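# Push the crate squarely into the taped floor outline

## Task

Shove the crate, with one, two or all three robots, until it rests flat on the floor within the taped outline and aligned with it. Tipping the crate over is a failure. A robot that falls or finishes leaning is also a failure. At the end every robot must have let go and backed away, because a crate that stays in place only while a robot holds it does not count.

## Robot and tools

Robots: r1, r2 and r3 are identical Hello Robot Stretch 3 units. Each has a two-wheel differential base (0.33 m long, 0.34 m wide) with a passive omni wheel at the back, a lift on a mast, and one telescoping arm that extends sideways to the robot's RIGHT. The base cannot slide sideways; moving the gripper forward means driving the base. An on-the-spot turn pivots about the point between the drive wheels, 0.05 m behind the front edge. With the arm in and the wrist folded, a turn sweeps a 0.28 m radius; an unfolded, level gripper reaches past that.

Frames: every robot reports in its own frames. The base frame sits on the floor between the drive wheels, x forward, y left, z up. hand_pose is in this frame, placed where the closed fingertips meet; with wrist joints at zero its x points up, y back along the arm toward the mast, z to the rear. The odometry frame is the base frame at the start. Relative positions between robots can only be judged from images, lidar_m, wrist_depth_mm and head_depth_mm.

execute_actions: arguments "actions" (a list holding exactly one action, or empty to just read state and images) and optional "cameras" (list of camera names such as r2_wrist_camera, or "all"; null or missing gives all, [] gives none). The action is an object keyed by "r1", "r2", "r3"; each robot entry may hold "base", "joints" and "contact_limits". All listed motions start at once.
- base: one command only. {"translate_m": d} is a relative drive of d metres from the base's last reported position, forward positive, range -1 to 1. {"rotate_rad": d} is a relative turn in radians, counter-clockwise (left) positive, range -3.2 to 3.2.
- joints: absolute targets by name. lift_m 0 to 1.1 (arm height); arm_m 0 to 0.52 (extension); wrist_yaw_rad -1.345 to 4.42 (0 along the arm, positive swings toward the front, 3.0 folded over the base); wrist_pitch_rad -1.57 to 0.451 (0 level, negative tips fingers down); wrist_roll_rad -2.911 to 2.911; gripper_m -0.089 to 0.179 (bigger is wider; real gap is 0.007 to 0.025 smaller, zero under 0.007); head_pan_rad -3.953 to 1.73 (0 ahead, positive left, -1.57 along the arm); head_tilt_rad -1.53 to 0.419 (negative down).
- contact_limits: {"arm_m": n}, n a motor-effort percentage 1 to 100 at which the arm stops with contact_stop; smaller is gentler, too small stops instantly. Values above the maximum are clipped.
An unknown key or out-of-range number rejects the entire call. Omitted robots or joints may keep pushing toward old targets. Once a result reports a stop, later motion calls in that same reply are skipped. One action lasts at most 15 s.

wait: {"seconds": 0 to 10}; commands nothing and returns the same state and images.
zoom_image: {"camera": name, "region": [x0, y0, x1, y1]} in pixels from the top-left of that camera's most recent full image, at most 504 by 504.
finished_scene: {"scene": the current scene number}; irreversible, and the result says whether the goal was met. The crate must already be in place and stay there.

Result lines: base_status and joint_status tell how each motion ended: done (for the base, wheels turned the commanded amount, slip included), off_target (stopped short and possibly still pushing), contact_stop, time_out, torque_fault. After the last three the old target is dropped; a contact-stopped arm or lift goes slack until commanded again. on_its_own covers uncommanded joints; its "held at" is a target, not a position, and an effort outside its rest range hints at a load or contact. motor_effort is percent of maximum, positive toward higher values, peak in brackets; readings carry sizable fixed and random errors. Positive wheel effort drives forward. base_odometry counts wheel turns, so slipping looks like travel; heading runs -3.142 to 3.142, left positive. turned_by_wheels and turned_by_imu give turning since the previous result. base_tilt gives forward and right lean in degrees, each with up to about 4 degrees of fixed bias. lidar_m: 12 distances in metres for 30-degree sectors, 1st straight ahead, counting counter-clockwise (4th left, 7th back, 10th right), plane 0.17 m high, range 0.15 to 12, "-" for nothing; it sees other robots, not itself or clear objects, and parts of sectors 5, 6, 9, 10 can be blocked. wrist_depth_mm (45 to 1000) and head_depth_mm (280 to 4000, image sideways) are 7x7 grids of median depth from the top left.

Speed: the base goes up to 0.30 m/s and 1.9 rad/s only with the arm stowed (lift_m under 0.30, arm_m under 0.03, wrist_yaw_rad over 2.54); otherwise 0.10 m/s and 0.63 rad/s. Equal drive commands can differ by up to 2.5 cm per metre between robots.

Cautions: robots pressing against each other fails the task, and base-to-base contact turns into a hard press after just millimetres more driving; the state never reports robot contact. Push the crate low and gently so it slides instead of tipping. An arm pushing an immovable thing with the gripper above about 0.45 m can topple the robot; repeated pushes after a contact_stop are riskier. Driving while snagged, hooking or pushing something fixed can tip the robot, especially in reverse; undo in small steps, pull the gripper free, and drop lift_m near 0.2 if still leaning. Fold or unfold the wrist only with lift_m 0.32 to 0.95, wrist_pitch_rad -0.4 and roll near 0; keep pitch at -0.5 or lower when yaw is under -0.4. Wrist servos switch off for 10 s after long hard strain. Loose objects may occasionally get nudged by outside forces. The scene keeps running while you compose replies; shorter robot motion time is better.

Each tool is called after "Call:" as name([rows], argument=value, ...), one row to a line, values as JSON.

## Session

Call:
execute_actions(actions=[])

Scene clock: 0.00 s.
r1.base_odometry: x=+0.000 y=+0.000 heading=+0.000 (m, m, rad; r1's odometry frame)
r1.turned_by_wheels: +0.000 (rad since the last result)
r1.turned_by_imu: +0.000 (rad since the last result)
r1.base_tilt: forward=+1.9 right=-1.0 (deg)
r1.lidar_m: 2.95 0.76 0.76 2.47 2.45 2.21 0.93 0.94 1.16 2.34 2.30 2.49
r1.head_depth_mm: 1925 2917 3129 3201 3182 3013 2107 / 1908 2951 3505 3566 3550 3099 2121 / 1900 2883 3416 3408 3395 3158 2116 / 1900 2912 3254 3194 3282 3131 2113 / 1885 2856 3047 3099 3081 2992 2131 / 1860 2843 2923 2935 2911 2889 2118 / 1868 2730 2744 2782 2746 2842 2139
r1.base_status: not commanded
r1.joint_positions: lift_m=+0.412 arm_m=+0.003 wrist_yaw_rad=+2.801 wrist_pitch_rad=-0.469 wrist_roll_rad=-0.005 gripper_m=+0.037 head_pan_rad=-0.020 head_tilt_rad=-0.016
r1.joint_status: not commanded
r1.motor_effort: left_wheel=+0 right_wheel=+0 lift_m=+30 arm_m=+0 wrist_yaw_rad=-1 wrist_pitch_rad=+5 wrist_roll_rad=+0 gripper_m=+0 head_pan_rad=+0 head_tilt_rad=+1 (%)
r1.hand_pose: x=+0.0516 y=+0.0573 z=+0.4136 quat_wxyz=(+0.279, +0.704, +0.046, +0.652) (m; r1's base frame)
r1.wrist_depth_mm: - - - - - - - / - - - - - 758 - / - - - - 886 816 - / 960 988 925 897 893 856 823 / 791 - 764 731 740 700 680 / 672 - 676 616 617 602 595 / 575 563 556 550 527 521 519
r2.base_odometry: x=+0.000 y=+0.000 heading=+0.000 (m, m, rad; r2's odometry frame)
r2.turned_by_wheels: +0.000 (rad since the last result)
r2.turned_by_imu: +0.000 (rad since the last result)
r2.base_tilt: forward=+0.2 right=+0.9 (deg)
r2.lidar_m: 0.92 0.95 1.29 3.35 4.28 1.79 1.41 1.12 2.12 3.92 1.34 0.96
r2.head_depth_mm: 884 877 880 873 871 869 868 / 881 880 879 874 871 873 868 / 882 877 875 875 873 872 870 / 879 876 873 870 870 868 867 / 879 878 875 876 870 870 863 / 882 879 872 872 870 870 864 / 875 876 871 872 865 863 864
r2.base_status: not commanded
r2.joint_positions: lift_m=+0.328 arm_m=-0.001 wrist_yaw_rad=+2.928 wrist_pitch_rad=-0.574 wrist_roll_rad=-0.009 gripper_m=+0.037 head_pan_rad=-0.004 head_tilt_rad=-0.017
r2.joint_status: not commanded
r2.motor_effort: left_wheel=+1 right_wheel=+0 lift_m=+32 arm_m=-1 wrist_yaw_rad=+1 wrist_pitch_rad=+4 wrist_roll_rad=+1 gripper_m=+0 head_pan_rad=+0 head_tilt_rad=+2 (%)
r2.hand_pose: x=+0.0216 y=+0.0536 z=+0.3074 quat_wxyz=(+0.271, +0.692, +0.128, +0.656) (m; r2's base frame)
r2.wrist_depth_mm: - - - - - - 803 / 833 - 864 860 888 900 803 / 693 - 701 717 713 730 737 / 582 590 590 604 604 609 612 / 508 512 - 537 538 527 530 / 458 - - 453 447 461 467 / - - - - 407 412 413
r3.base_odometry: x=+0.000 y=+0.000 heading=+0.000 (m, m, rad; r3's odometry frame)
r3.turned_by_wheels: +0.000 (rad since the last result)
r3.turned_by_imu: +0.000 (rad since the last result)
r3.base_tilt: forward=+0.4 right=-0.6 (deg)
r3.lidar_m: 2.37 2.37 2.90 1.56 1.65 1.78 2.37 2.38 2.87 2.86 2.87 2.65
r3.head_depth_mm: 1919 2526 2488 2475 2445 2449 2369 / 1900 2477 2444 2461 2412 2399 2371 / 1870 2429 2406 2413 2373 2365 2357 / 1860 2415 2374 2359 2330 2312 2307 / 1830 2356 2333 2305 2299 2289 2245 / 1820 2333 2310 2294 2270 2254 2254 / 1817 2299 2253 2268 2256 2227 2214
r3.base_status: not commanded
r3.joint_positions: lift_m=+0.354 arm_m=-0.001 wrist_yaw_rad=+3.018 wrist_pitch_rad=-0.521 wrist_roll_rad=+0.014 gripper_m=+0.037 head_pan_rad=-0.006 head_tilt_rad=+0.013
r3.joint_status: not commanded
r3.motor_effort: left_wheel=+0 right_wheel=+0 lift_m=+25 arm_m=+0 wrist_yaw_rad=+1 wrist_pitch_rad=+6 wrist_roll_rad=+0 gripper_m=+1 head_pan_rad=+0 head_tilt_rad=+3 (%)
r3.hand_pose: x=+0.0047 y=+0.0642 z=+0.3447 quat_wxyz=(+0.225, +0.697, +0.138, +0.666) (m; r3's base frame)
r3.wrist_depth_mm: - - - - - - - / - - - - - - - / 895 887 886 903 887 929 913 / 721 725 738 723 727 738 738 / 617 621 - 622 639 620 619 / 530 535 - 552 551 539 546 / 475 - - - 471 476 476
pictures: r1_head_camera (sideways: a quarter turn clockwise sets it upright), r1_nav_camera (sideways: a quarter turn counterclockwise sets it upright), r1_wrist_camera, r2_head_camera (sideways: a quarter turn clockwise sets it upright), r2_nav_camera (sideways: a quarter turn counterclockwise sets it upright), r2_wrist_camera, r3_head_camera (sideways: a quarter turn clockwise sets it upright), r3_nav_camera (sideways: a quarter turn counterclockwise sets it upright), r3_wrist_camera
Images, in order (width x height): r1_head_camera 896x504, r1_nav_camera 672x504, r1_wrist_camera 644x364, r2_head_camera 896x504, r2_nav_camera 672x504, r2_wrist_camera 644x364, r3_head_camera 896x504, r3_nav_camera 672x504, r3_wrist_camera 644x364.

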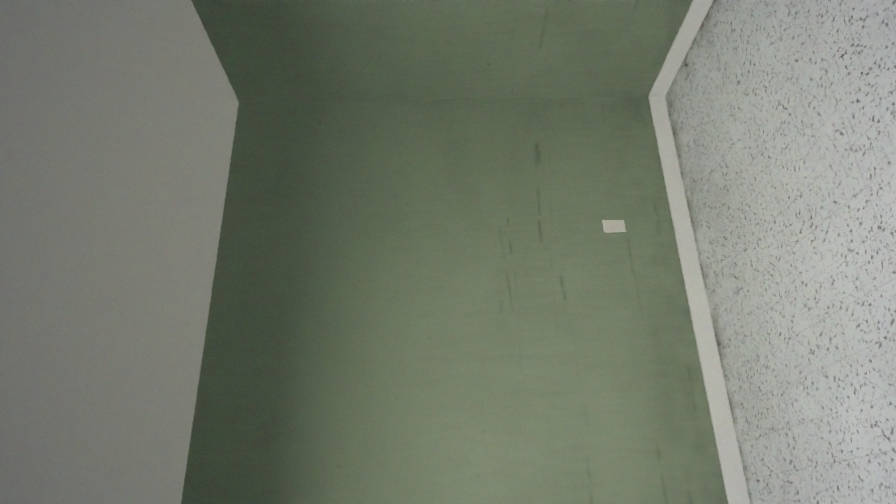

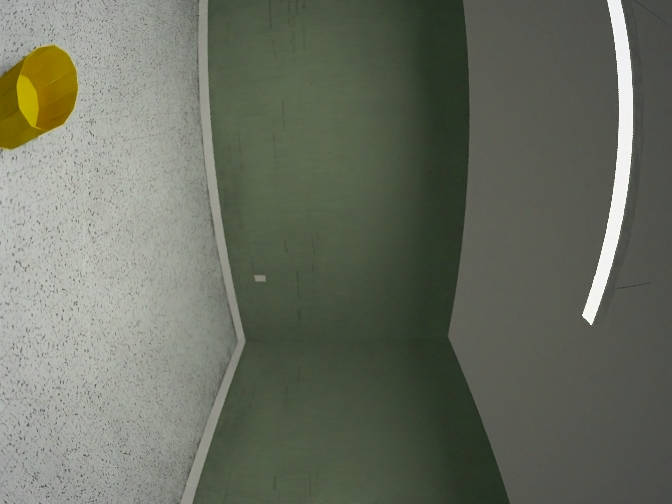

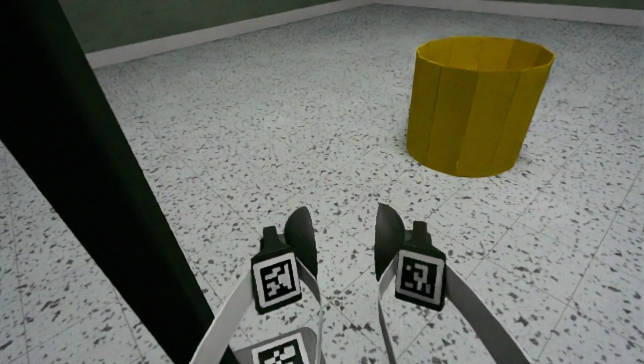

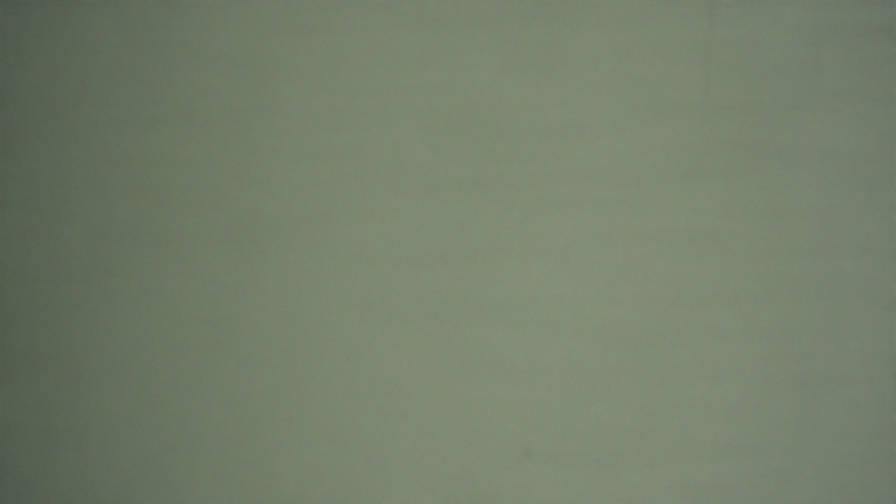

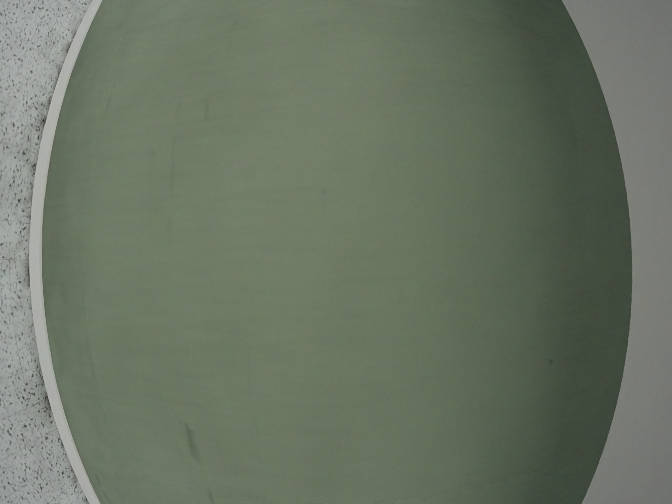

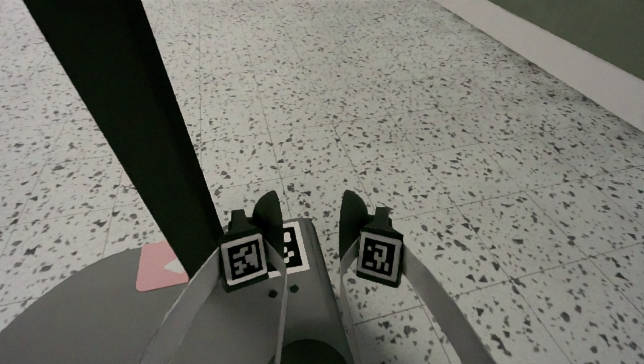

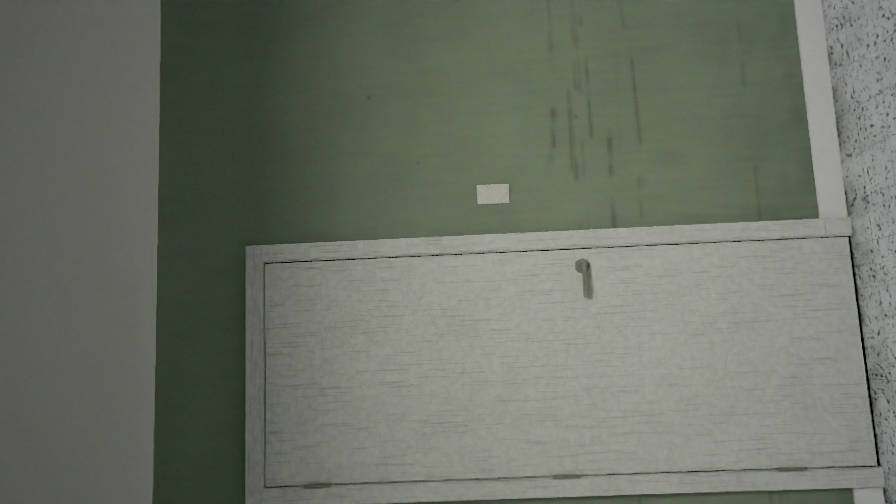

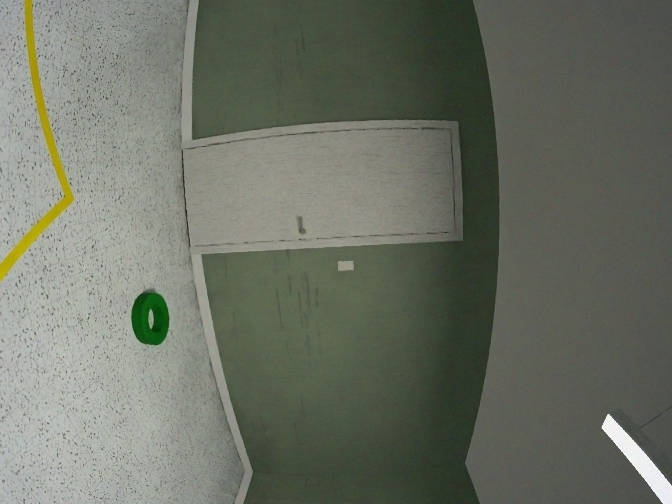

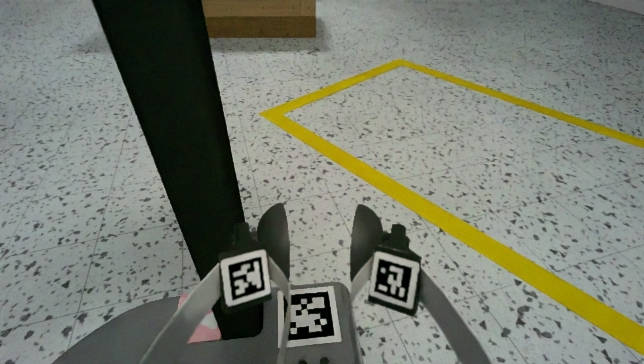

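Call:
execute_actions([
  {"r1":{"joints":{"head_pan_rad":-3.1,"head_tilt_rad":-0.7,"lift_m":0.26,"wrist_yaw_rad":3.0,"wrist_pitch_rad":-0.4}},"r2":{"joints":{"head_pan_rad":-3.5,"head_tilt_rad":-0.6,"lift_m":0.26,"wrist_pitch_rad":-0.4}},"r3":{"joints":{"head_pan_rad":1.2,"head_tilt_rad":-0.8,"lift_m":0.26,"wrist_pitch_rad":-0.4}}},
], cameras=["r1_head_camera","r1_nav_camera","r2_head_camera","r2_nav_camera","r3_head_camera","r3_nav_camera"])

Scene clock: 6.73 s.
r1.base_odometry: x=+0.000 y=+0.000 heading=+0.000 (m, m, rad; r1's odometry frame)
r1.turned_by_wheels: +0.000 (rad since the last result)
r1.turned_by_imu: +0.000 (rad since the last result)
r1.base_tilt: forward=+1.9 right=-1.0 (deg)
r1.lidar_m: 2.96 0.76 0.76 2.47 2.45 2.21 0.93 0.94 1.16 2.34 2.31 2.49
r1.head_depth_mm: 3352 3314 2272 2045 1639 1372 1166 / 3896 3888 2752 2040 1625 1363 1168 / - - 2717 2041 1634 1366 1169 / - - 2747 1540 1461 1366 1164 / - - 2690 1423 1396 1362 1166 / - - 2669 1437 1359 1362 1167 / - 3503 2729 1418 1339 1368 1167
r1.base_status: not commanded
r1.joint_positions: lift_m=+0.260 arm_m=+0.003 wrist_yaw_rad=+2.998 wrist_pitch_rad=-0.420 wrist_roll_rad=-0.005 gripper_m=+0.037 head_pan_rad=-3.093 head_tilt_rad=-0.691
r1.joint_status: all done
r1.motor_effort: left_wheel=+1(1) right_wheel=+0(0) lift_m=+21(23) arm_m=+0(0) wrist_yaw_rad=+1(2) wrist_pitch_rad=+8(9) wrist_roll_rad=+0(0) gripper_m=+0(0) head_pan_rad=-2(31) head_tilt_rad=-3(29) (%)
r1.hand_pose: x=+0.0109 y=+0.0739 z=+0.2726 quat_wxyz=(+0.197, +0.698, +0.098, +0.681) (m; r1's base frame)
r1.wrist_depth_mm: - - - - - - 614 / - - - - - 754 614 / - - 947 946 896 738 672 / 780 758 725 709 673 667 627 / 608 593 - 554 566 541 530 / 501 506 - - 453 450 448 / 446 - - - 399 394 385
r2.base_odometry: x=+0.000 y=+0.000 heading=+0.000 (m, m, rad; r2's odometry frame)
r2.turned_by_wheels: +0.000 (rad since the last result)
r2.turned_by_imu: -0.001 (rad since the last result)
r2.base_tilt: forward=+0.2 right=+0.9 (deg)
r2.lidar_m: 0.92 0.95 1.28 3.36 4.29 1.80 1.41 1.12 2.13 3.91 1.34 0.96
r2.head_depth_mm: 3828 - 3099 1991 1828 1506 1272 / 3721 - 3318 2368 1837 1505 1281 / 3592 - 3325 2380 1841 1508 1275 / 3457 3742 3346 2372 1840 1518 1278 / 3350 3598 3359 2377 1862 1523 1283 / 3247 3546 3429 2396 1873 1529 1282 / 3135 3390 3427 2396 1848 1526 1280
r2.base_status: not commanded
r2.joint_positions: lift_m=+0.260 arm_m=-0.001 wrist_yaw_rad=+2.928 wrist_pitch_rad=-0.420 wrist_roll_rad=-0.009 gripper_m=+0.037 head_pan_rad=-3.493 head_tilt_rad=-0.593
r2.joint_status: all done
r2.motor_effort: left_wheel=+0(1) right_wheel=+0(0) lift_m=+26(28) arm_m=-1(1) wrist_yaw_rad=+1(0) wrist_pitch_rad=+6(7) wrist_roll_rad=+1(1) gripper_m=+0(0) head_pan_rad=-4(47) head_tilt_rad=-3(28) (%)
r2.hand_pose: x=+0.0262 y=+0.0751 z=+0.2724 quat_wxyz=(+0.220, +0.700, +0.074, +0.675) (m; r2's base frame)
r2.wrist_depth_mm: - - - - - - 781 / - - - - - - 798 / 782 - 796 795 803 816 779 / 608 - 619 626 637 642 630 / 506 501 - 533 529 525 519 / 446 - - 439 424 442 447 / - - - - 383 390 384
r3.base_odometry: x=+0.000 y=+0.000 heading=+0.000 (m, m, rad; r3's odometry frame)
r3.turned_by_wheels: +0.000 (rad since the last result)
r3.turned_by_imu: -0.001 (rad since the last result)
r3.base_tilt: forward=+0.4 right=-0.5 (deg)
r3.lidar_m: 2.37 2.38 2.91 1.56 1.65 1.78 2.37 2.37 2.88 2.86 2.87 2.66
r3.head_depth_mm: 2810 2861 2201 1794 1506 1295 1140 / 3135 2980 2239 1800 1523 1303 1148 / 3586 2982 2279 1816 1524 1317 1157 / 3966 3076 2298 1836 1540 1329 1167 / - 3061 2325 1878 1558 1337 1172 / - 3166 1842 1867 1571 1352 1176 / - 3217 1748 1826 1596 1364 1214
r3.base_status: not commanded
r3.joint_positions: lift_m=+0.260 arm_m=-0.001 wrist_yaw_rad=+3.018 wrist_pitch_rad=-0.422 wrist_roll_rad=+0.014 gripper_m=+0.037 head_pan_rad=+1.193 head_tilt_rad=-0.789
r3.joint_status: all done
r3.motor_effort: left_wheel=+1(0) right_wheel=+0(0) lift_m=+21(22) arm_m=+0(0) wrist_yaw_rad=-1(0) wrist_pitch_rad=+11(10) wrist_roll_rad=+0(0) gripper_m=+0(0) head_pan_rad=+4(58) head_tilt_rad=-5(36) (%)
r3.hand_pose: x=+0.0064 y=+0.0778 z=+0.2720 quat_wxyz=(+0.192, +0.704, +0.104, +0.676) (m; r3's base frame)
r3.wrist_depth_mm: - - - - - - - / - - - - - - - / 880 883 891 890 902 904 922 / 676 684 680 698 692 696 700 / 558 557 - 564 581 564 564 / 470 486 - - 497 478 478 / - - - - 416 416 418
pictures: r1_head_camera (sideways: a quarter turn clockwise sets it upright), r1_nav_camera (sideways: a quarter turn counterclockwise sets it upright), r2_head_camera (sideways: a quarter turn clockwise sets it upright), r2_nav_camera (sideways: a quarter turn counterclockwise sets it upright), r3_head_camera (sideways: a quarter turn clockwise sets it upright), r3_nav_camera (sideways: a quarter turn counterclockwise sets it upright)
Images, in order (width x height): r1_head_camera 896x504, r1_nav_camera 672x504, r2_head_camera 896x504, r2_nav_camera 672x504, r3_head_camera 896x504, r3_nav_camera 672x504.

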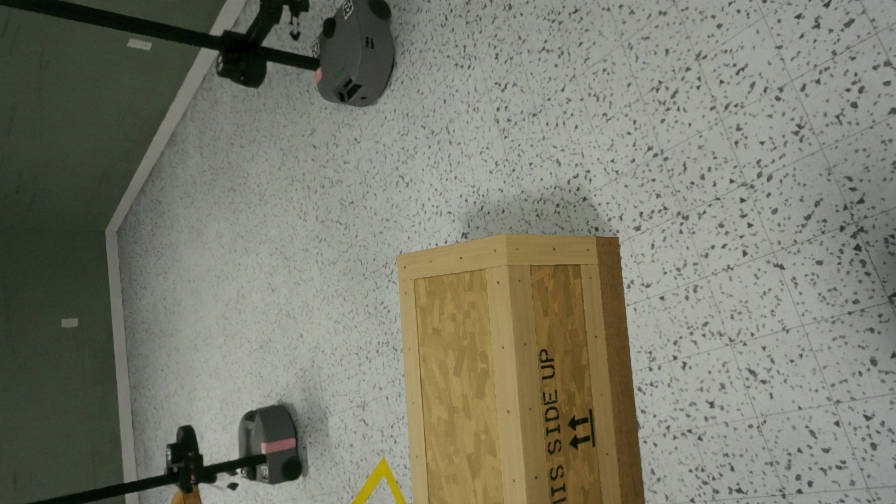

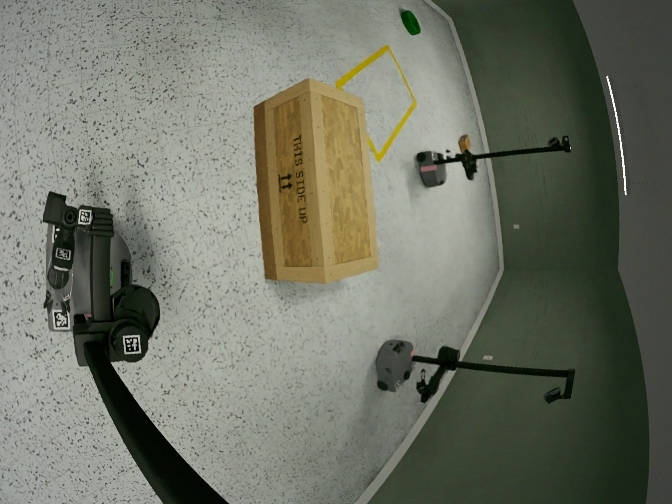

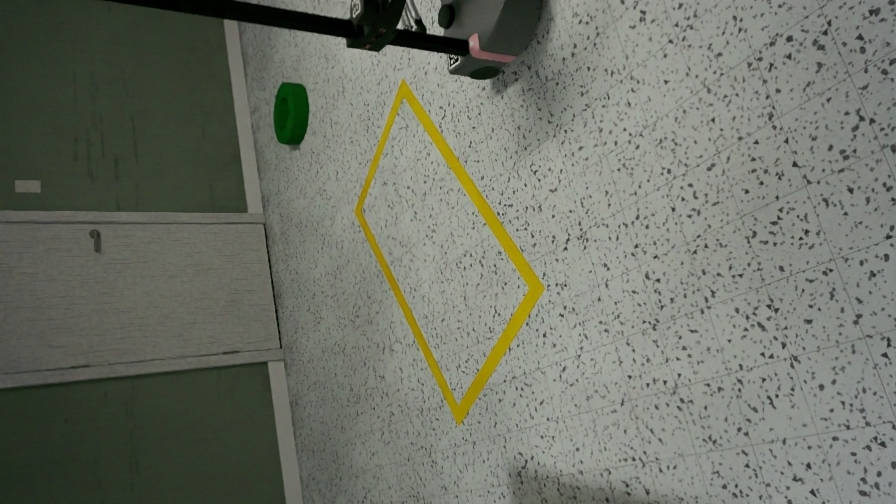

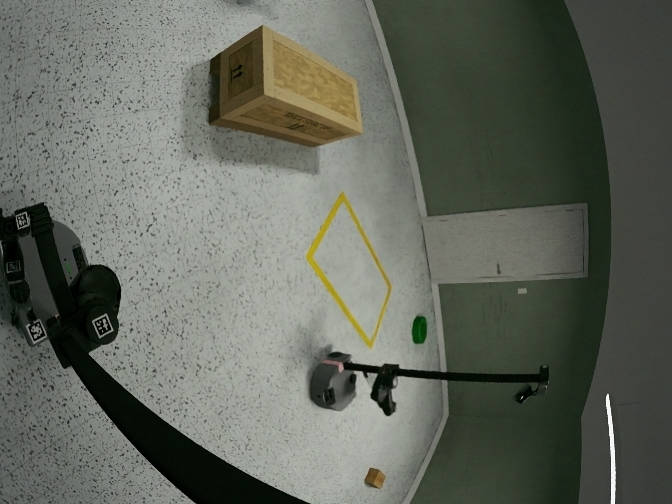

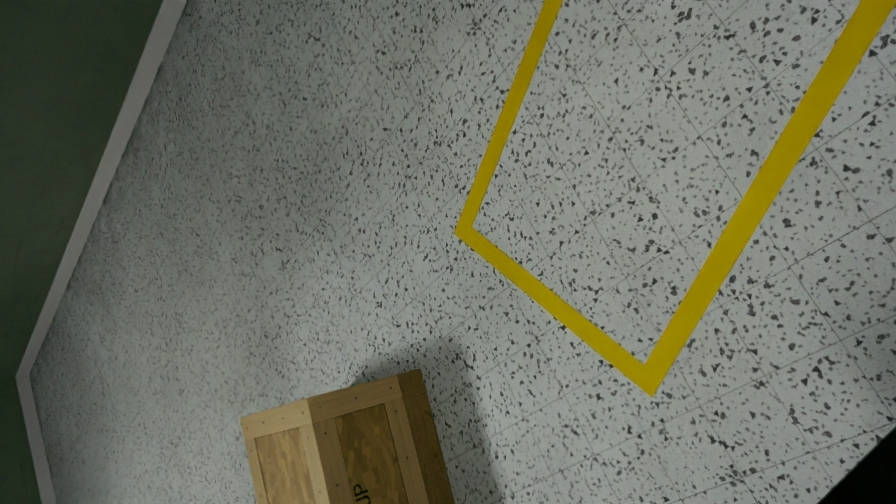

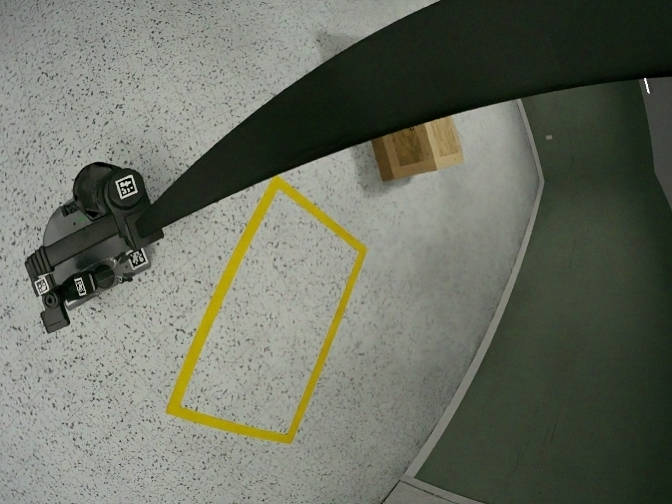

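Call:
execute_actions([
  {"r1":{"base":{"rotate_rad":-1.95},"joints":{"head_pan_rad":-0.6,"head_tilt_rad":-0.8}},"r2":{"base":{"rotate_rad":-2.9},"joints":{"head_pan_rad":0.3,"head_tilt_rad":-0.8}},"r3":{"joints":{"head_pan_rad":1.7,"head_tilt_rad":-0.65}}},
], cameras=["r1_head_camera","r1_nav_camera","r2_head_camera","r2_nav_camera","r3_head_camera"])

Scene clock: 64.40 s.
r1.base_odometry: x=+0.000 y=+0.000 heading=-1.950 (m, m, rad; r1's odometry frame)
r1.turned_by_wheels: -1.950 (rad since the last result)
r1.turned_by_imu: -1.949 (rad since the last result)
r1.base_tilt: forward=+1.8 right=-1.0 (deg)
r1.lidar_m: 2.63 2.31 2.30 2.71 2.92 0.76 2.80 2.44 2.44 2.20 0.93 0.97
r1.head_depth_mm: - 3088 2302 1271 1370 1300 1133 / - 2819 2300 1315 1434 1287 1135 / - 3061 2272 1357 1494 1295 1131 / - 3080 1595 1396 1516 1293 1132 / - 3036 2285 1514 1504 1300 1130 / - 3080 2273 1804 1502 1292 1128 / - 3056 2284 1823 1508 1283 1124
r1.base_status: done
r1.joint_positions: lift_m=+0.260 arm_m=+0.003 wrist_yaw_rad=+2.998 wrist_pitch_rad=-0.420 wrist_roll_rad=-0.005 gripper_m=+0.037 head_pan_rad=-0.607 head_tilt_rad=-0.791
r1.joint_status: all done
r1.motor_effort: left_wheel=+4(15) right_wheel=-2(7) lift_m=+21(21) arm_m=+0(0) wrist_yaw_rad=+2(2) wrist_pitch_rad=+8(8) wrist_roll_rad=+0(0) gripper_m=+0(0) head_pan_rad=+3(35) head_tilt_rad=-4(11) (%)
r1.hand_pose: x=+0.0109 y=+0.0739 z=+0.2726 quat_wxyz=(+0.197, +0.698, +0.098, +0.681) (m; r1's base frame)
r1.wrist_depth_mm: - - - - - - - / - - - - - - - / - - 975 928 902 863 802 / 789 746 732 717 677 667 655 / 614 596 - 564 570 536 517 / 510 509 - - 448 455 444 / 449 - - - 396 391 380
r2.base_odometry: x=+0.000 y=+0.000 heading=-2.900 (m, m, rad; r2's odometry frame)
r2.turned_by_wheels: -2.900 (rad since the last result)
r2.turned_by_imu: -2.871 (rad since the last result)
r2.base_tilt: forward=+0.2 right=+0.9 (deg)
r2.lidar_m: 1.12 1.25 2.63 1.94 1.09 0.92 0.92 1.05 1.79 4.14 1.79 3.83
r2.head_depth_mm: 3334 2950 1695 1761 1541 1326 1165 / 3496 2973 1596 1663 1538 1329 1160 / 3618 2996 1596 1513 1539 1327 1162 / 3788 2937 1587 1691 1541 1333 1172 / - 2975 2300 1846 1544 1335 1166 / - 2961 2235 1862 1542 1338 1173 / - 2311 2151 1848 1546 1337 1175
r2.base_status: done
r2.joint_positions: lift_m=+0.260 arm_m=-0.001 wrist_yaw_rad=+2.928 wrist_pitch_rad=-0.420 wrist_roll_rad=-0.009 gripper_m=+0.037 head_pan_rad=+0.293 head_tilt_rad=-0.791
r2.joint_status: all done
r2.motor_effort: left_wheel=+3(14) right_wheel=-2(8) lift_m=+26(26) arm_m=-1(2) wrist_yaw_rad=+0(0) wrist_pitch_rad=+6(6) wrist_roll_rad=+1(1) gripper_m=+0(1) head_pan_rad=+3(49) head_tilt_rad=-4(20) (%)
r2.hand_pose: x=+0.0262 y=+0.0751 z=+0.2725 quat_wxyz=(+0.220, +0.700, +0.074, +0.675) (m; r2's base frame)
r2.wrist_depth_mm: - - - - - - - / 947 - - - - - - / 773 - 783 799 793 818 800 / 605 - 621 633 630 622 648 / 510 498 - 531 537 523 531 / 442 - - 436 426 441 445 / - - - - 382 388 389
r3.base_odometry: x=+0.000 y=+0.000 heading=+0.000 (m, m, rad; r3's odometry frame)
r3.turned_by_wheels: +0.000 (rad since the last result)
r3.turned_by_imu: -0.001 (rad since the last result)
r3.base_tilt: forward=+0.4 right=-0.5 (deg)
r3.lidar_m: 2.37 2.38 2.91 1.56 1.65 1.91 2.37 2.38 2.87 2.86 2.86 2.66
r3.head_depth_mm: - - 2785 2098 1675 1402 1204 / - - 2569 1924 1694 1406 1212 / - - 2023 1892 1720 1420 1219 / - 3676 2061 1963 1734 1433 1223 / - - 2095 1966 1746 1477 - / - - 3120 2032 - - - / - - - - - - 1220
r3.base_status: not commanded
r3.joint_positions: lift_m=+0.260 arm_m=-0.001 wrist_yaw_rad=+3.018 wrist_pitch_rad=-0.422 wrist_roll_rad=+0.014 gripper_m=+0.037 head_pan_rad=+1.693 head_tilt_rad=-0.656
r3.joint_status: all done
r3.motor_effort: left_wheel=+0(0) right_wheel=+0(0) lift_m=+21(21) arm_m=+0(0) wrist_yaw_rad=+0(1) wrist_pitch_rad=+11(11) wrist_roll_rad=+0(0) gripper_m=+0(1) head_pan_rad=+4(41) head_tilt_rad=+2(14) (%)
r3.hand_pose: x=+0.0064 y=+0.0778 z=+0.2720 quat_wxyz=(+0.192, +0.704, +0.104, +0.676) (m; r3's base frame)
r3.wrist_depth_mm: - - - - - - - / - - - - - - - / 881 868 882 869 903 902 900 / 676 684 695 687 689 702 686 / 558 560 - 568 588 565 564 / 473 484 - - 497 478 481 / - - - - 413 418 413
pictures: r1_head_camera (sideways: a quarter turn clockwise sets it upright), r1_nav_camera (sideways: a quarter turn counterclockwise sets it upright), r2_head_camera (sideways: a quarter turn clockwise sets it upright), r2_nav_camera (sideways: a quarter turn counterclockwise sets it upright), r3_head_camera (sideways: a quarter turn clockwise sets it upright)
Images, in order (width x height): r1_head_camera 896x504, r1_nav_camera 672x504, r2_head_camera 896x504, r2_nav_camera 672x504, r3_head_camera 896x504.

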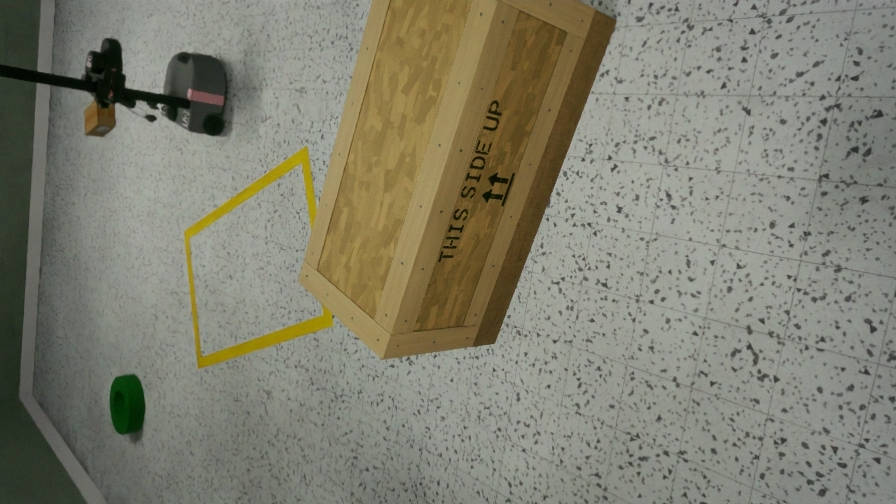

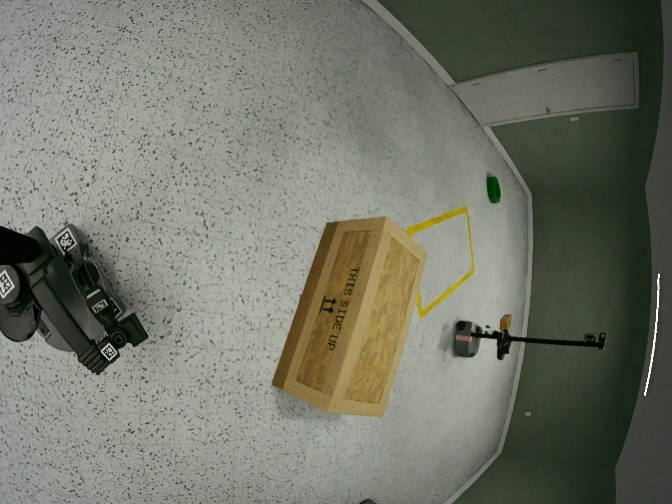

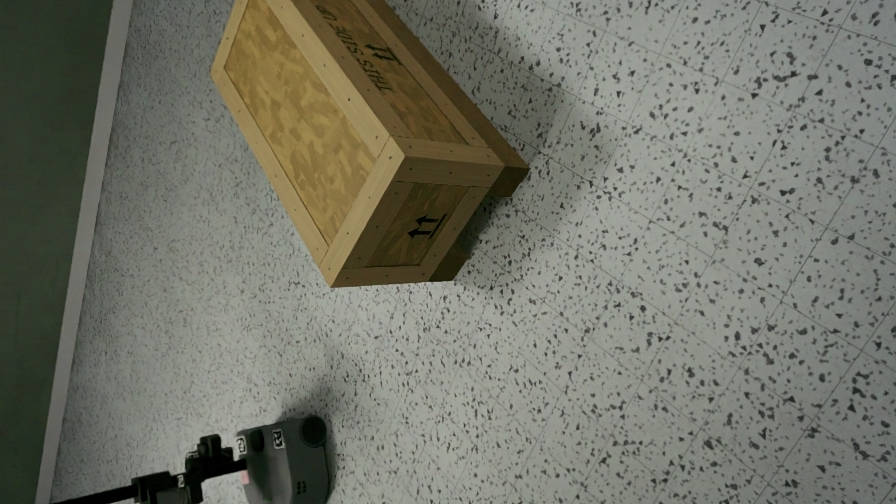

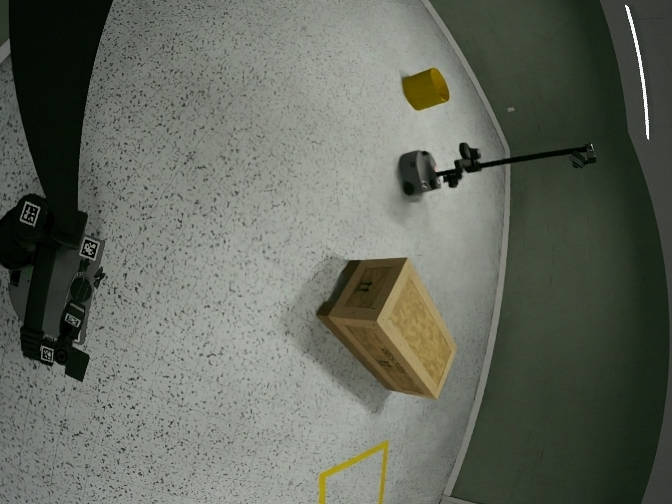

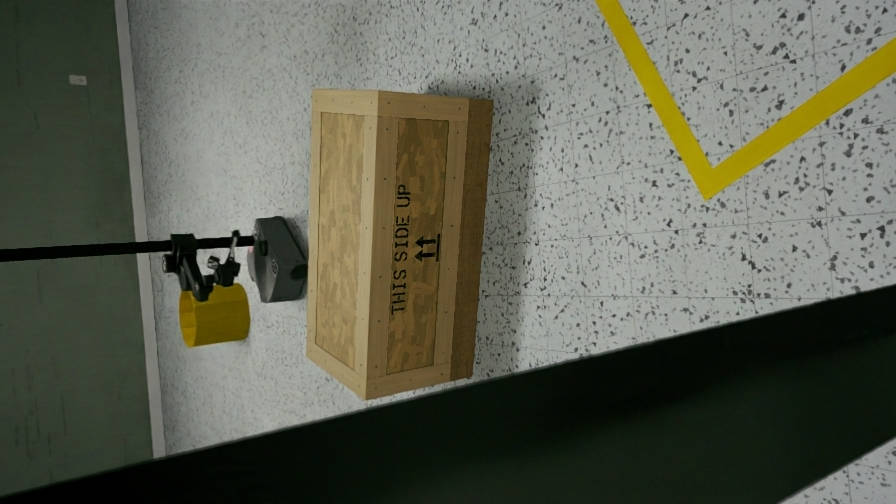

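Call:
execute_actions([
  {"r2":{"base":{"rotate_rad":-0.25}}},
], cameras=[])

Call:
execute_actions([
  {"r1":{"base":{"translate_m":0.86}},"r2":{"base":{"translate_m":0.95}}},
], cameras=[])

Call:
execute_actions([
  {"r1":{"base":{"rotate_rad":-1.04},"joints":{"head_pan_rad":-0.2,"head_tilt_rad":-1.1}},"r2":{"base":{"rotate_rad":1.39},"joints":{"head_pan_rad":-0.2,"head_tilt_rad":-1.1}}},
], cameras=["r1_head_camera","r2_head_camera","r3_head_camera"])

Scene clock: 91.53 s.
r1.base_odometry: x=+0.000 y=+0.000 heading=-1.950 (m, m, rad; r1's odometry frame)
r1.turned_by_wheels: +0.000 (rad since the last result)
r1.turned_by_imu: +0.000 (rad since the last result)
r1.base_tilt: forward=+1.8 right=-1.0 (deg)
r1.lidar_m: 2.63 2.30 2.30 2.70 2.92 0.76 2.79 2.44 2.44 2.17 0.93 0.97
r1.head_depth_mm: - 3124 2307 1275 1380 1290 1132 / - 2787 2281 1309 1431 1295 1137 / - 3056 2268 1355 1478 1295 1133 / - 3052 1591 1407 1518 1301 1134 / - 3102 2279 1508 1507 1293 1130 / - 3031 2270 1812 1505 1299 1130 / - 3042 2257 1824 1499 1299 1127
r1.base_status: not commanded
r1.joint_positions: lift_m=+0.260 arm_m=+0.003 wrist_yaw_rad=+2.998 wrist_pitch_rad=-0.420 wrist_roll_rad=-0.005 gripper_m=+0.037 head_pan_rad=-0.607 head_tilt_rad=-0.791
r1.joint_status: not commanded
r1.motor_effort: left_wheel=+4(3) right_wheel=-2(2) lift_m=+21(21) arm_m=+0(0) wrist_yaw_rad=+3(2) wrist_pitch_rad=+8(8) wrist_roll_rad=+0(0) gripper_m=+0(0) head_pan_rad=+2(3) head_tilt_rad=-4(4) (%)
r1.hand_pose: x=+0.0109 y=+0.0739 z=+0.2726 quat_wxyz=(+0.197, +0.698, +0.098, +0.681) (m; r1's base frame)
r1.wrist_depth_mm: - - - - - - - / - - - - - - - / - - 967 950 895 862 826 / 779 759 735 696 701 657 636 / 614 590 - 569 563 539 519 / 502 508 - - 453 451 449 / 454 - - - 393 385 384
r2.base_odometry: x=+0.000 y=+0.000 heading=+3.133 (m, m, rad; r2's odometry frame)
r2.turned_by_wheels: -0.250 (rad since the last result)
r2.turned_by_imu: -0.248 (rad since the last result)
r2.base_tilt: forward=+0.1 right=+0.9 (deg)
r2.lidar_m: 1.37 1.13 2.21 3.73 1.33 0.96 0.92 0.95 1.30 3.45 4.30 1.80
r2.head_depth_mm: 3238 2974 2243 1839 1547 1329 1165 / 3276 2967 2190 1834 1539 1327 1162 / 3393 2974 1776 1830 1539 1323 1169 / 3480 2992 1605 1646 1542 1328 1163 / 3581 2986 1594 1526 1542 1329 1168 / 3697 2977 1617 1665 1554 1341 1165 / 3751 2989 2290 1866 1552 1339 1175
r2.base_status: done
r2.joint_positions: lift_m=+0.260 arm_m=-0.001 wrist_yaw_rad=+2.928 wrist_pitch_rad=-0.420 wrist_roll_rad=-0.009 gripper_m=+0.037 head_pan_rad=+0.293 head_tilt_rad=-0.791
r2.joint_status: not commanded
r2.motor_effort: left_wheel=+3(11) right_wheel=-2(10) lift_m=+26(26) arm_m=-2(2) wrist_yaw_rad=+1(1) wrist_pitch_rad=+6(6) wrist_roll_rad=+1(1) gripper_m=+0(1) head_pan_rad=+3(4) head_tilt_rad=-3(4) (%)
r2.hand_pose: x=+0.0262 y=+0.0751 z=+0.2725 quat_wxyz=(+0.220, +0.700, +0.074, +0.675) (m; r2's base frame)
r2.wrist_depth_mm: - - - - - - - / - - - - - - - / 787 - 790 796 793 811 821 / 614 - 628 626 626 636 640 / 510 504 - 538 525 523 527 / 447 - - 443 430 441 444 / - - - - 386 387 388
r3.base_odometry: x=+0.000 y=+0.000 heading=+0.000 (m, m, rad; r3's odometry frame)
r3.turned_by_wheels: +0.000 (rad since the last result)
r3.turned_by_imu: -0.001 (rad since the last result)
r3.base_tilt: forward=+0.4 right=-0.6 (deg)
r3.lidar_m: 2.37 2.37 2.90 1.56 1.65 1.90 2.37 2.38 2.87 2.86 2.88 2.66
r3.head_depth_mm: - - 2784 2099 1679 1398 1203 / - - 2570 1916 1696 1405 1209 / - - 2015 1905 1701 1415 1217 / - 3659 2051 1941 1738 1431 1227 / - - 2090 1977 1754 1474 - / - - 3109 2031 - - - / - - - - - - 1219
r3.base_status: not commanded
r3.joint_positions: lift_m=+0.260 arm_m=-0.001 wrist_yaw_rad=+3.018 wrist_pitch_rad=-0.422 wrist_roll_rad=+0.014 gripper_m=+0.037 head_pan_rad=+1.693 head_tilt_rad=-0.656
r3.joint_status: not commanded
r3.motor_effort: left_wheel=+1(0) right_wheel=+0(0) lift_m=+21(21) arm_m=+0(0) wrist_yaw_rad=+1(0) wrist_pitch_rad=+11(11) wrist_roll_rad=+0(0) gripper_m=+0(0) head_pan_rad=+5(4) head_tilt_rad=+2(3) (%)
r3.hand_pose: x=+0.0064 y=+0.0778 z=+0.2720 quat_wxyz=(+0.192, +0.704, +0.104, +0.676) (m; r3's base frame)
r3.wrist_depth_mm: - - - - - - - / - - - - - - - / 866 887 900 883 900 902 892 / 687 688 685 696 692 689 692 / 559 560 - 569 585 570 566 / 471 485 - - 489 478 483 / - - - - 412 417 413
pictures: none
No camera images: the call's "cameras" was empty. Leave "cameras" out to get every camera's image.

Scene clock: 96.40 s.
r1.base_odometry: x=-0.318 y=-0.799 heading=-1.950 (m, m, rad; r1's odometry frame)
r1.turned_by_wheels: +0.000 (rad since the last result)
r1.turned_by_imu: -0.002 (rad since the last result)
r1.base_tilt: forward=+2.0 right=-1.0 (deg)
r1.lidar_m: 1.93 1.69 1.69 1.98 3.49 1.57 1.57 3.04 0.73 0.53 0.52 3.25
r1.head_depth_mm: - 3098 2305 1832 1080 946 1099 / - 3044 2280 1811 1516 1270 1138 / - 3061 2311 1813 1501 1289 1126 / - 3080 2296 1804 1509 1297 1136 / - 2998 2278 1808 1508 1297 1135 / 3844 3050 2236 1798 1510 1289 1131 / 3107 2972 2296 1824 1513 1287 1134
r1.base_status: done
r1.joint_positions: lift_m=+0.260 arm_m=+0.003 wrist_yaw_rad=+2.998 wrist_pitch_rad=-0.419 wrist_roll_rad=-0.005 gripper_m=+0.037 head_pan_rad=-0.607 head_tilt_rad=-0.791
r1.joint_status: not commanded
r1.motor_effort: left_wheel=+4(15) right_wheel=-2(5) lift_m=+20(21) arm_m=+0(0) wrist_yaw_rad=+1(1) wrist_pitch_rad=+8(8) wrist_roll_rad=+0(0) gripper_m=+0(0) head_pan_rad=+2(3) head_tilt_rad=-4(4) (%)
r1.hand_pose: x=+0.0108 y=+0.0740 z=+0.2727 quat_wxyz=(+0.196, +0.698, +0.098, +0.681) (m; r1's base frame)
r1.wrist_depth_mm: - - - - - - - / - - - - - - - / - - 960 930 895 841 852 / 764 751 718 723 680 665 656 / 600 593 - 561 578 538 526 / 498 508 - - 458 459 444 / 441 - - - 404 387 384
r2.base_odometry: x=-0.950 y=+0.008 heading=+3.133 (m, m, rad; r2's odometry frame)
r2.turned_by_wheels: +0.000 (rad since the last result)
r2.turned_by_imu: +0.006 (rad since the last result)
r2.base_tilt: forward=+0.3 right=+0.9 (deg)
r2.lidar_m: 0.89 0.50 0.43 0.43 2.66 1.95 1.87 1.93 2.64 4.14 1.21 2.96
r2.head_depth_mm: 2422 2689 2252 1832 1540 1322 1160 / 2501 2718 2272 1823 1534 1322 1169 / 2589 2792 2263 1830 1542 1328 1165 / 2601 2822 2276 1287 1267 1334 1167 / 2746 2895 2295 1294 1111 1167 1169 / 2784 3018 2287 1298 1084 973 1086 / 2839 3049 2311 1737 1087 934 884
r2.base_status: done
r2.joint_positions: lift_m=+0.260 arm_m=-0.001 wrist_yaw_rad=+2.928 wrist_pitch_rad=-0.419 wrist_roll_rad=-0.009 gripper_m=+0.037 head_pan_rad=+0.293 head_tilt_rad=-0.791
r2.joint_status: not commanded
r2.motor_effort: left_wheel=+2(12) right_wheel=-1(4) lift_m=+26(26) arm_m=-1(2) wrist_yaw_rad=+0(0) wrist_pitch_rad=+6(6) wrist_roll_rad=+1(0) gripper_m=+0(1) head_pan_rad=+3(3) head_tilt_rad=-4(4) (%)
r2.hand_pose: x=+0.0262 y=+0.0751 z=+0.2726 quat_wxyz=(+0.220, +0.700, +0.074, +0.675) (m; r2's base frame)
r2.wrist_depth_mm: - - - 433 424 428 428 / - - - 473 468 475 470 / 780 - 797 550 513 523 524 / 612 - 614 583 590 587 585 / 504 503 - 529 529 527 527 / 443 - - 440 425 444 445 / - - - - 383 389 388
r3.base_odometry: x=+0.000 y=+0.000 heading=+0.000 (m, m, rad; r3's odometry frame)
r3.turned_by_wheels: +0.000 (rad since the last result)
r3.turned_by_imu: -0.001 (rad since the last result)
r3.base_tilt: forward=+0.4 right=-0.6 (deg)
r3.lidar_m: 2.37 2.38 2.91 1.56 1.65 2.64 2.36 2.37 2.88 2.86 2.87 2.66
r3.head_depth_mm: - 3890 2672 2081 1672 1401 1206 / - - 2348 1922 1696 1410 1209 / - - 2009 1897 1704 1424 1217 / - - 2047 1951 1725 1433 1226 / - - 2079 1987 1745 1471 - / - - 3114 2033 - - - / - - - - - - 1220
r3.base_status: not commanded
r3.joint_positions: lift_m=+0.260 arm_m=-0.001 wrist_yaw_rad=+3.018 wrist_pitch_rad=-0.422 wrist_roll_rad=+0.014 gripper_m=+0.037 head_pan_rad=+1.693 head_tilt_rad=-0.656
r3.joint_status: not commanded
r3.motor_effort: left_wheel=+0(0) right_wheel=+0(0) lift_m=+21(21) arm_m=+0(0) wrist_yaw_rad=+0(1) wrist_pitch_rad=+11(11) wrist_roll_rad=+0(0) gripper_m=+1(0) head_pan_rad=+5(5) head_tilt_rad=+4(3) (%)
r3.hand_pose: x=+0.0064 y=+0.0778 z=+0.2720 quat_wxyz=(+0.192, +0.704, +0.104, +0.676) (m; r3's base frame)
r3.wrist_depth_mm: - - - - - - - / 957 - - - - - - / 879 868 908 892 906 904 916 / 675 691 689 691 695 706 697 / 559 557 - 560 583 564 573 / 472 491 - - 494 482 475 / - - - - 411 413 412
pictures: none
No camera images: the call's "cameras" was empty. Leave "cameras" out to get every camera's image.

Scene clock: 98.53 s.
r1.base_odometry: x=-0.318 y=-0.799 heading=-2.990 (m, m, rad; r1's odometry frame)
r1.turned_by_wheels: -1.040 (rad since the last result)
r1.turned_by_imu: -1.040 (rad since the last result)
r1.base_tilt: forward=+1.9 right=-1.0 (deg)
r1.lidar_m: 0.52 3.11 1.91 1.69 1.69 2.00 3.48 1.57 1.57 3.04 0.71 0.53
r1.head_depth_mm: 1465 1697 1133 1232 1309 1199 1098 / 2142 1780 1131 1165 1305 1197 1110 / 2117 1855 1128 1103 1300 1198 - / 2145 1837 1125 1050 1298 1197 - / 2070 1830 1537 1419 1302 1188 - / 2105 1821 1615 1443 1294 1186 1089 / 2102 1816 1605 1426 1289 1181 1091
r1.base_status: done
r1.joint_positions: lift_m=+0.260 arm_m=+0.003 wrist_yaw_rad=+2.998 wrist_pitch_rad=-0.419 wrist_roll_rad=-0.005 gripper_m=+0.037 head_pan_rad=-0.207 head_tilt_rad=-1.087
r1.joint_status: all done
r1.motor_effort: left_wheel=+3(14) right_wheel=-2(9) lift_m=+21(21) arm_m=+0(0) wrist_yaw_rad=+1(1) wrist_pitch_rad=+8(8) wrist_roll_rad=+0(0) gripper_m=+0(0) head_pan_rad=+3(25) head_tilt_rad=-6(21) (%)
r1.hand_pose: x=+0.0108 y=+0.0740 z=+0.2727 quat_wxyz=(+0.196, +0.698, +0.098, +0.681) (m; r1's base frame)
r1.wrist_depth_mm: - - - - - - - / - - - - - - - / - - 971 930 900 867 828 / 756 760 723 717 671 678 625 / 623 585 - 570 571 534 523 / 493 510 - - 452 455 443 / 433 - - - 396 388 379
r2.base_odometry: x=-0.950 y=+0.008 heading=-1.760 (m, m, rad; r2's odometry frame)
r2.turned_by_wheels: +1.390 (rad since the last result)
r2.turned_by_imu: +1.372 (rad since the last result)
r2.base_tilt: forward=+0.3 right=+0.9 (deg)
r2.lidar_m: 0.43 3.36 2.09 1.87 1.88 2.26 4.13 1.21 3.19 2.88 0.58 0.44
r2.head_depth_mm: 2081 1721 1124 1017 1252 1188 1095 / 2104 1814 1123 1009 1252 1197 1134 / 2084 1823 1124 1012 1216 1197 1130 / 2106 1828 1123 1010 1162 1197 1132 / 2111 1838 1629 1439 1313 1196 1120 / 2112 1824 1619 1445 1306 1204 1101 / 2116 1848 1609 1455 1321 1201 1108
r2.base_status: done
r2.joint_positions: lift_m=+0.260 arm_m=-0.001 wrist_yaw_rad=+2.928 wrist_pitch_rad=-0.419 wrist_roll_rad=-0.009 gripper_m=+0.037 head_pan_rad=-0.193 head_tilt_rad=-1.087
r2.joint_status: all done
r2.motor_effort: left_wheel=-1(8) right_wheel=+2(11) lift_m=+26(26) arm_m=-2(2) wrist_yaw_rad=+0(1) wrist_pitch_rad=+6(6) wrist_roll_rad=+1(1) gripper_m=+0(0) head_pan_rad=-4(35) head_tilt_rad=-5(25) (%)
r2.hand_pose: x=+0.0262 y=+0.0751 z=+0.2726 quat_wxyz=(+0.220, +0.700, +0.074, +0.675) (m; r2's base frame)
r2.wrist_depth_mm: - - - - - - - / - - - - - - - / 784 - 786 794 790 815 813 / 622 - 627 634 630 631 639 / 512 500 - 536 535 525 526 / 446 - - 438 429 446 447 / - - - - 382 388 387
r3.base_odometry: x=+0.000 y=+0.000 heading=+0.000 (m, m, rad; r3's odometry frame)
r3.turned_by_wheels: +0.000 (rad since the last result)
r3.turned_by_imu: +0.000 (rad since the last result)
r3.base_tilt: forward=+0.4 right=-0.6 (deg)
r3.lidar_m: 2.37 2.39 2.90 1.56 1.39 2.62 2.36 2.37 2.88 2.86 2.88 2.65
r3.head_depth_mm: - 3653 2563 2089 1662 1397 1204 / - - 2480 1909 1708 1405 1207 / - - 2033 1896 1699 1426 1219 / - - 2037 1946 1735 1437 1226 / - - 2086 1981 1752 1476 - / - - 3102 2015 - - - / - - - - - - 1219
r3.base_status: not commanded
r3.joint_positions: lift_m=+0.260 arm_m=-0.001 wrist_yaw_rad=+3.018 wrist_pitch_rad=-0.422 wrist_roll_rad=+0.014 gripper_m=+0.037 head_pan_rad=+1.693 head_tilt_rad=-0.656
r3.joint_status: not commanded
r3.motor_effort: left_wheel=+0(0) right_wheel=+0(0) lift_m=+21(21) arm_m=+0(0) wrist_yaw_rad=+1(0) wrist_pitch_rad=+11(11) wrist_roll_rad=+0(0) gripper_m=+0(1) head_pan_rad=+3(3) head_tilt_rad=+4(2) (%)
r3.hand_pose: x=+0.0064 y=+0.0778 z=+0.2720 quat_wxyz=(+0.192, +0.704, +0.104, +0.676) (m; r3's base frame)
r3.wrist_depth_mm: - - - - - - - / 884 - - - - - - / 885 861 898 895 887 894 896 / 669 680 702 692 699 698 698 / 552 559 - 564 585 565 569 / 471 486 - - 493 477 481 / - - - - 414 411 412
pictures: r1_head_camera (sideways: a quarter turn clockwise sets it upright), r2_head_camera (sideways: a quarter turn clockwise sets it upright), r3_head_camera (sideways: a quarter turn clockwise sets it upright)
Images, in order (width x height): r1_head_camera 896x504, r2_head_camera 896x504, r3_head_camera 896x504.

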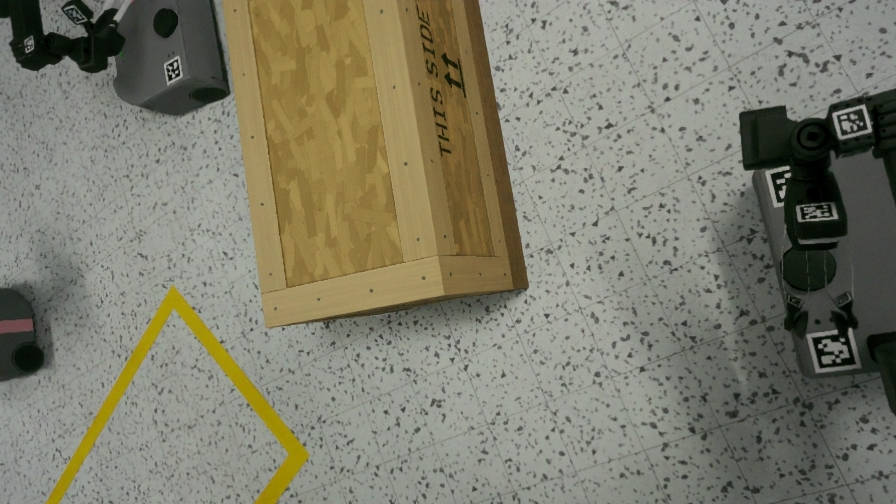

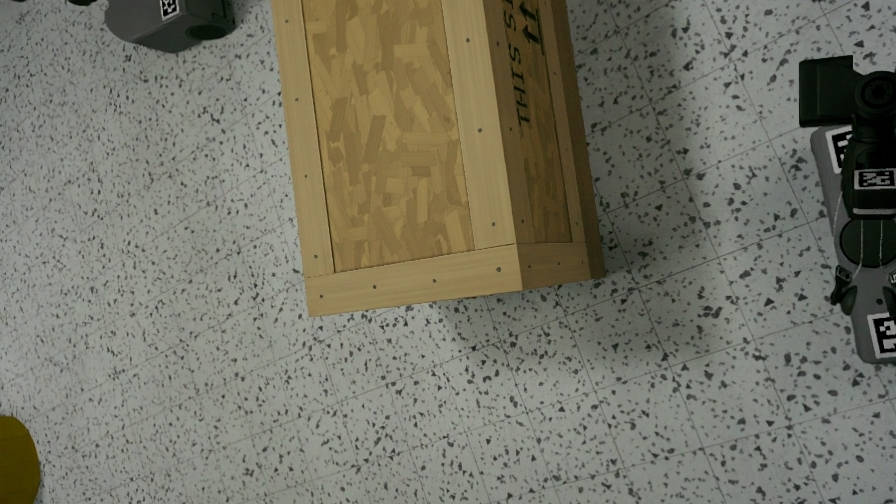

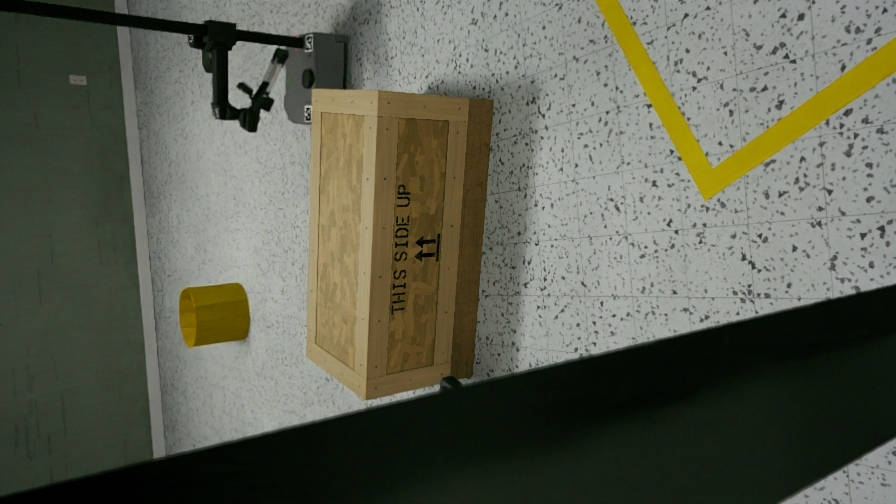

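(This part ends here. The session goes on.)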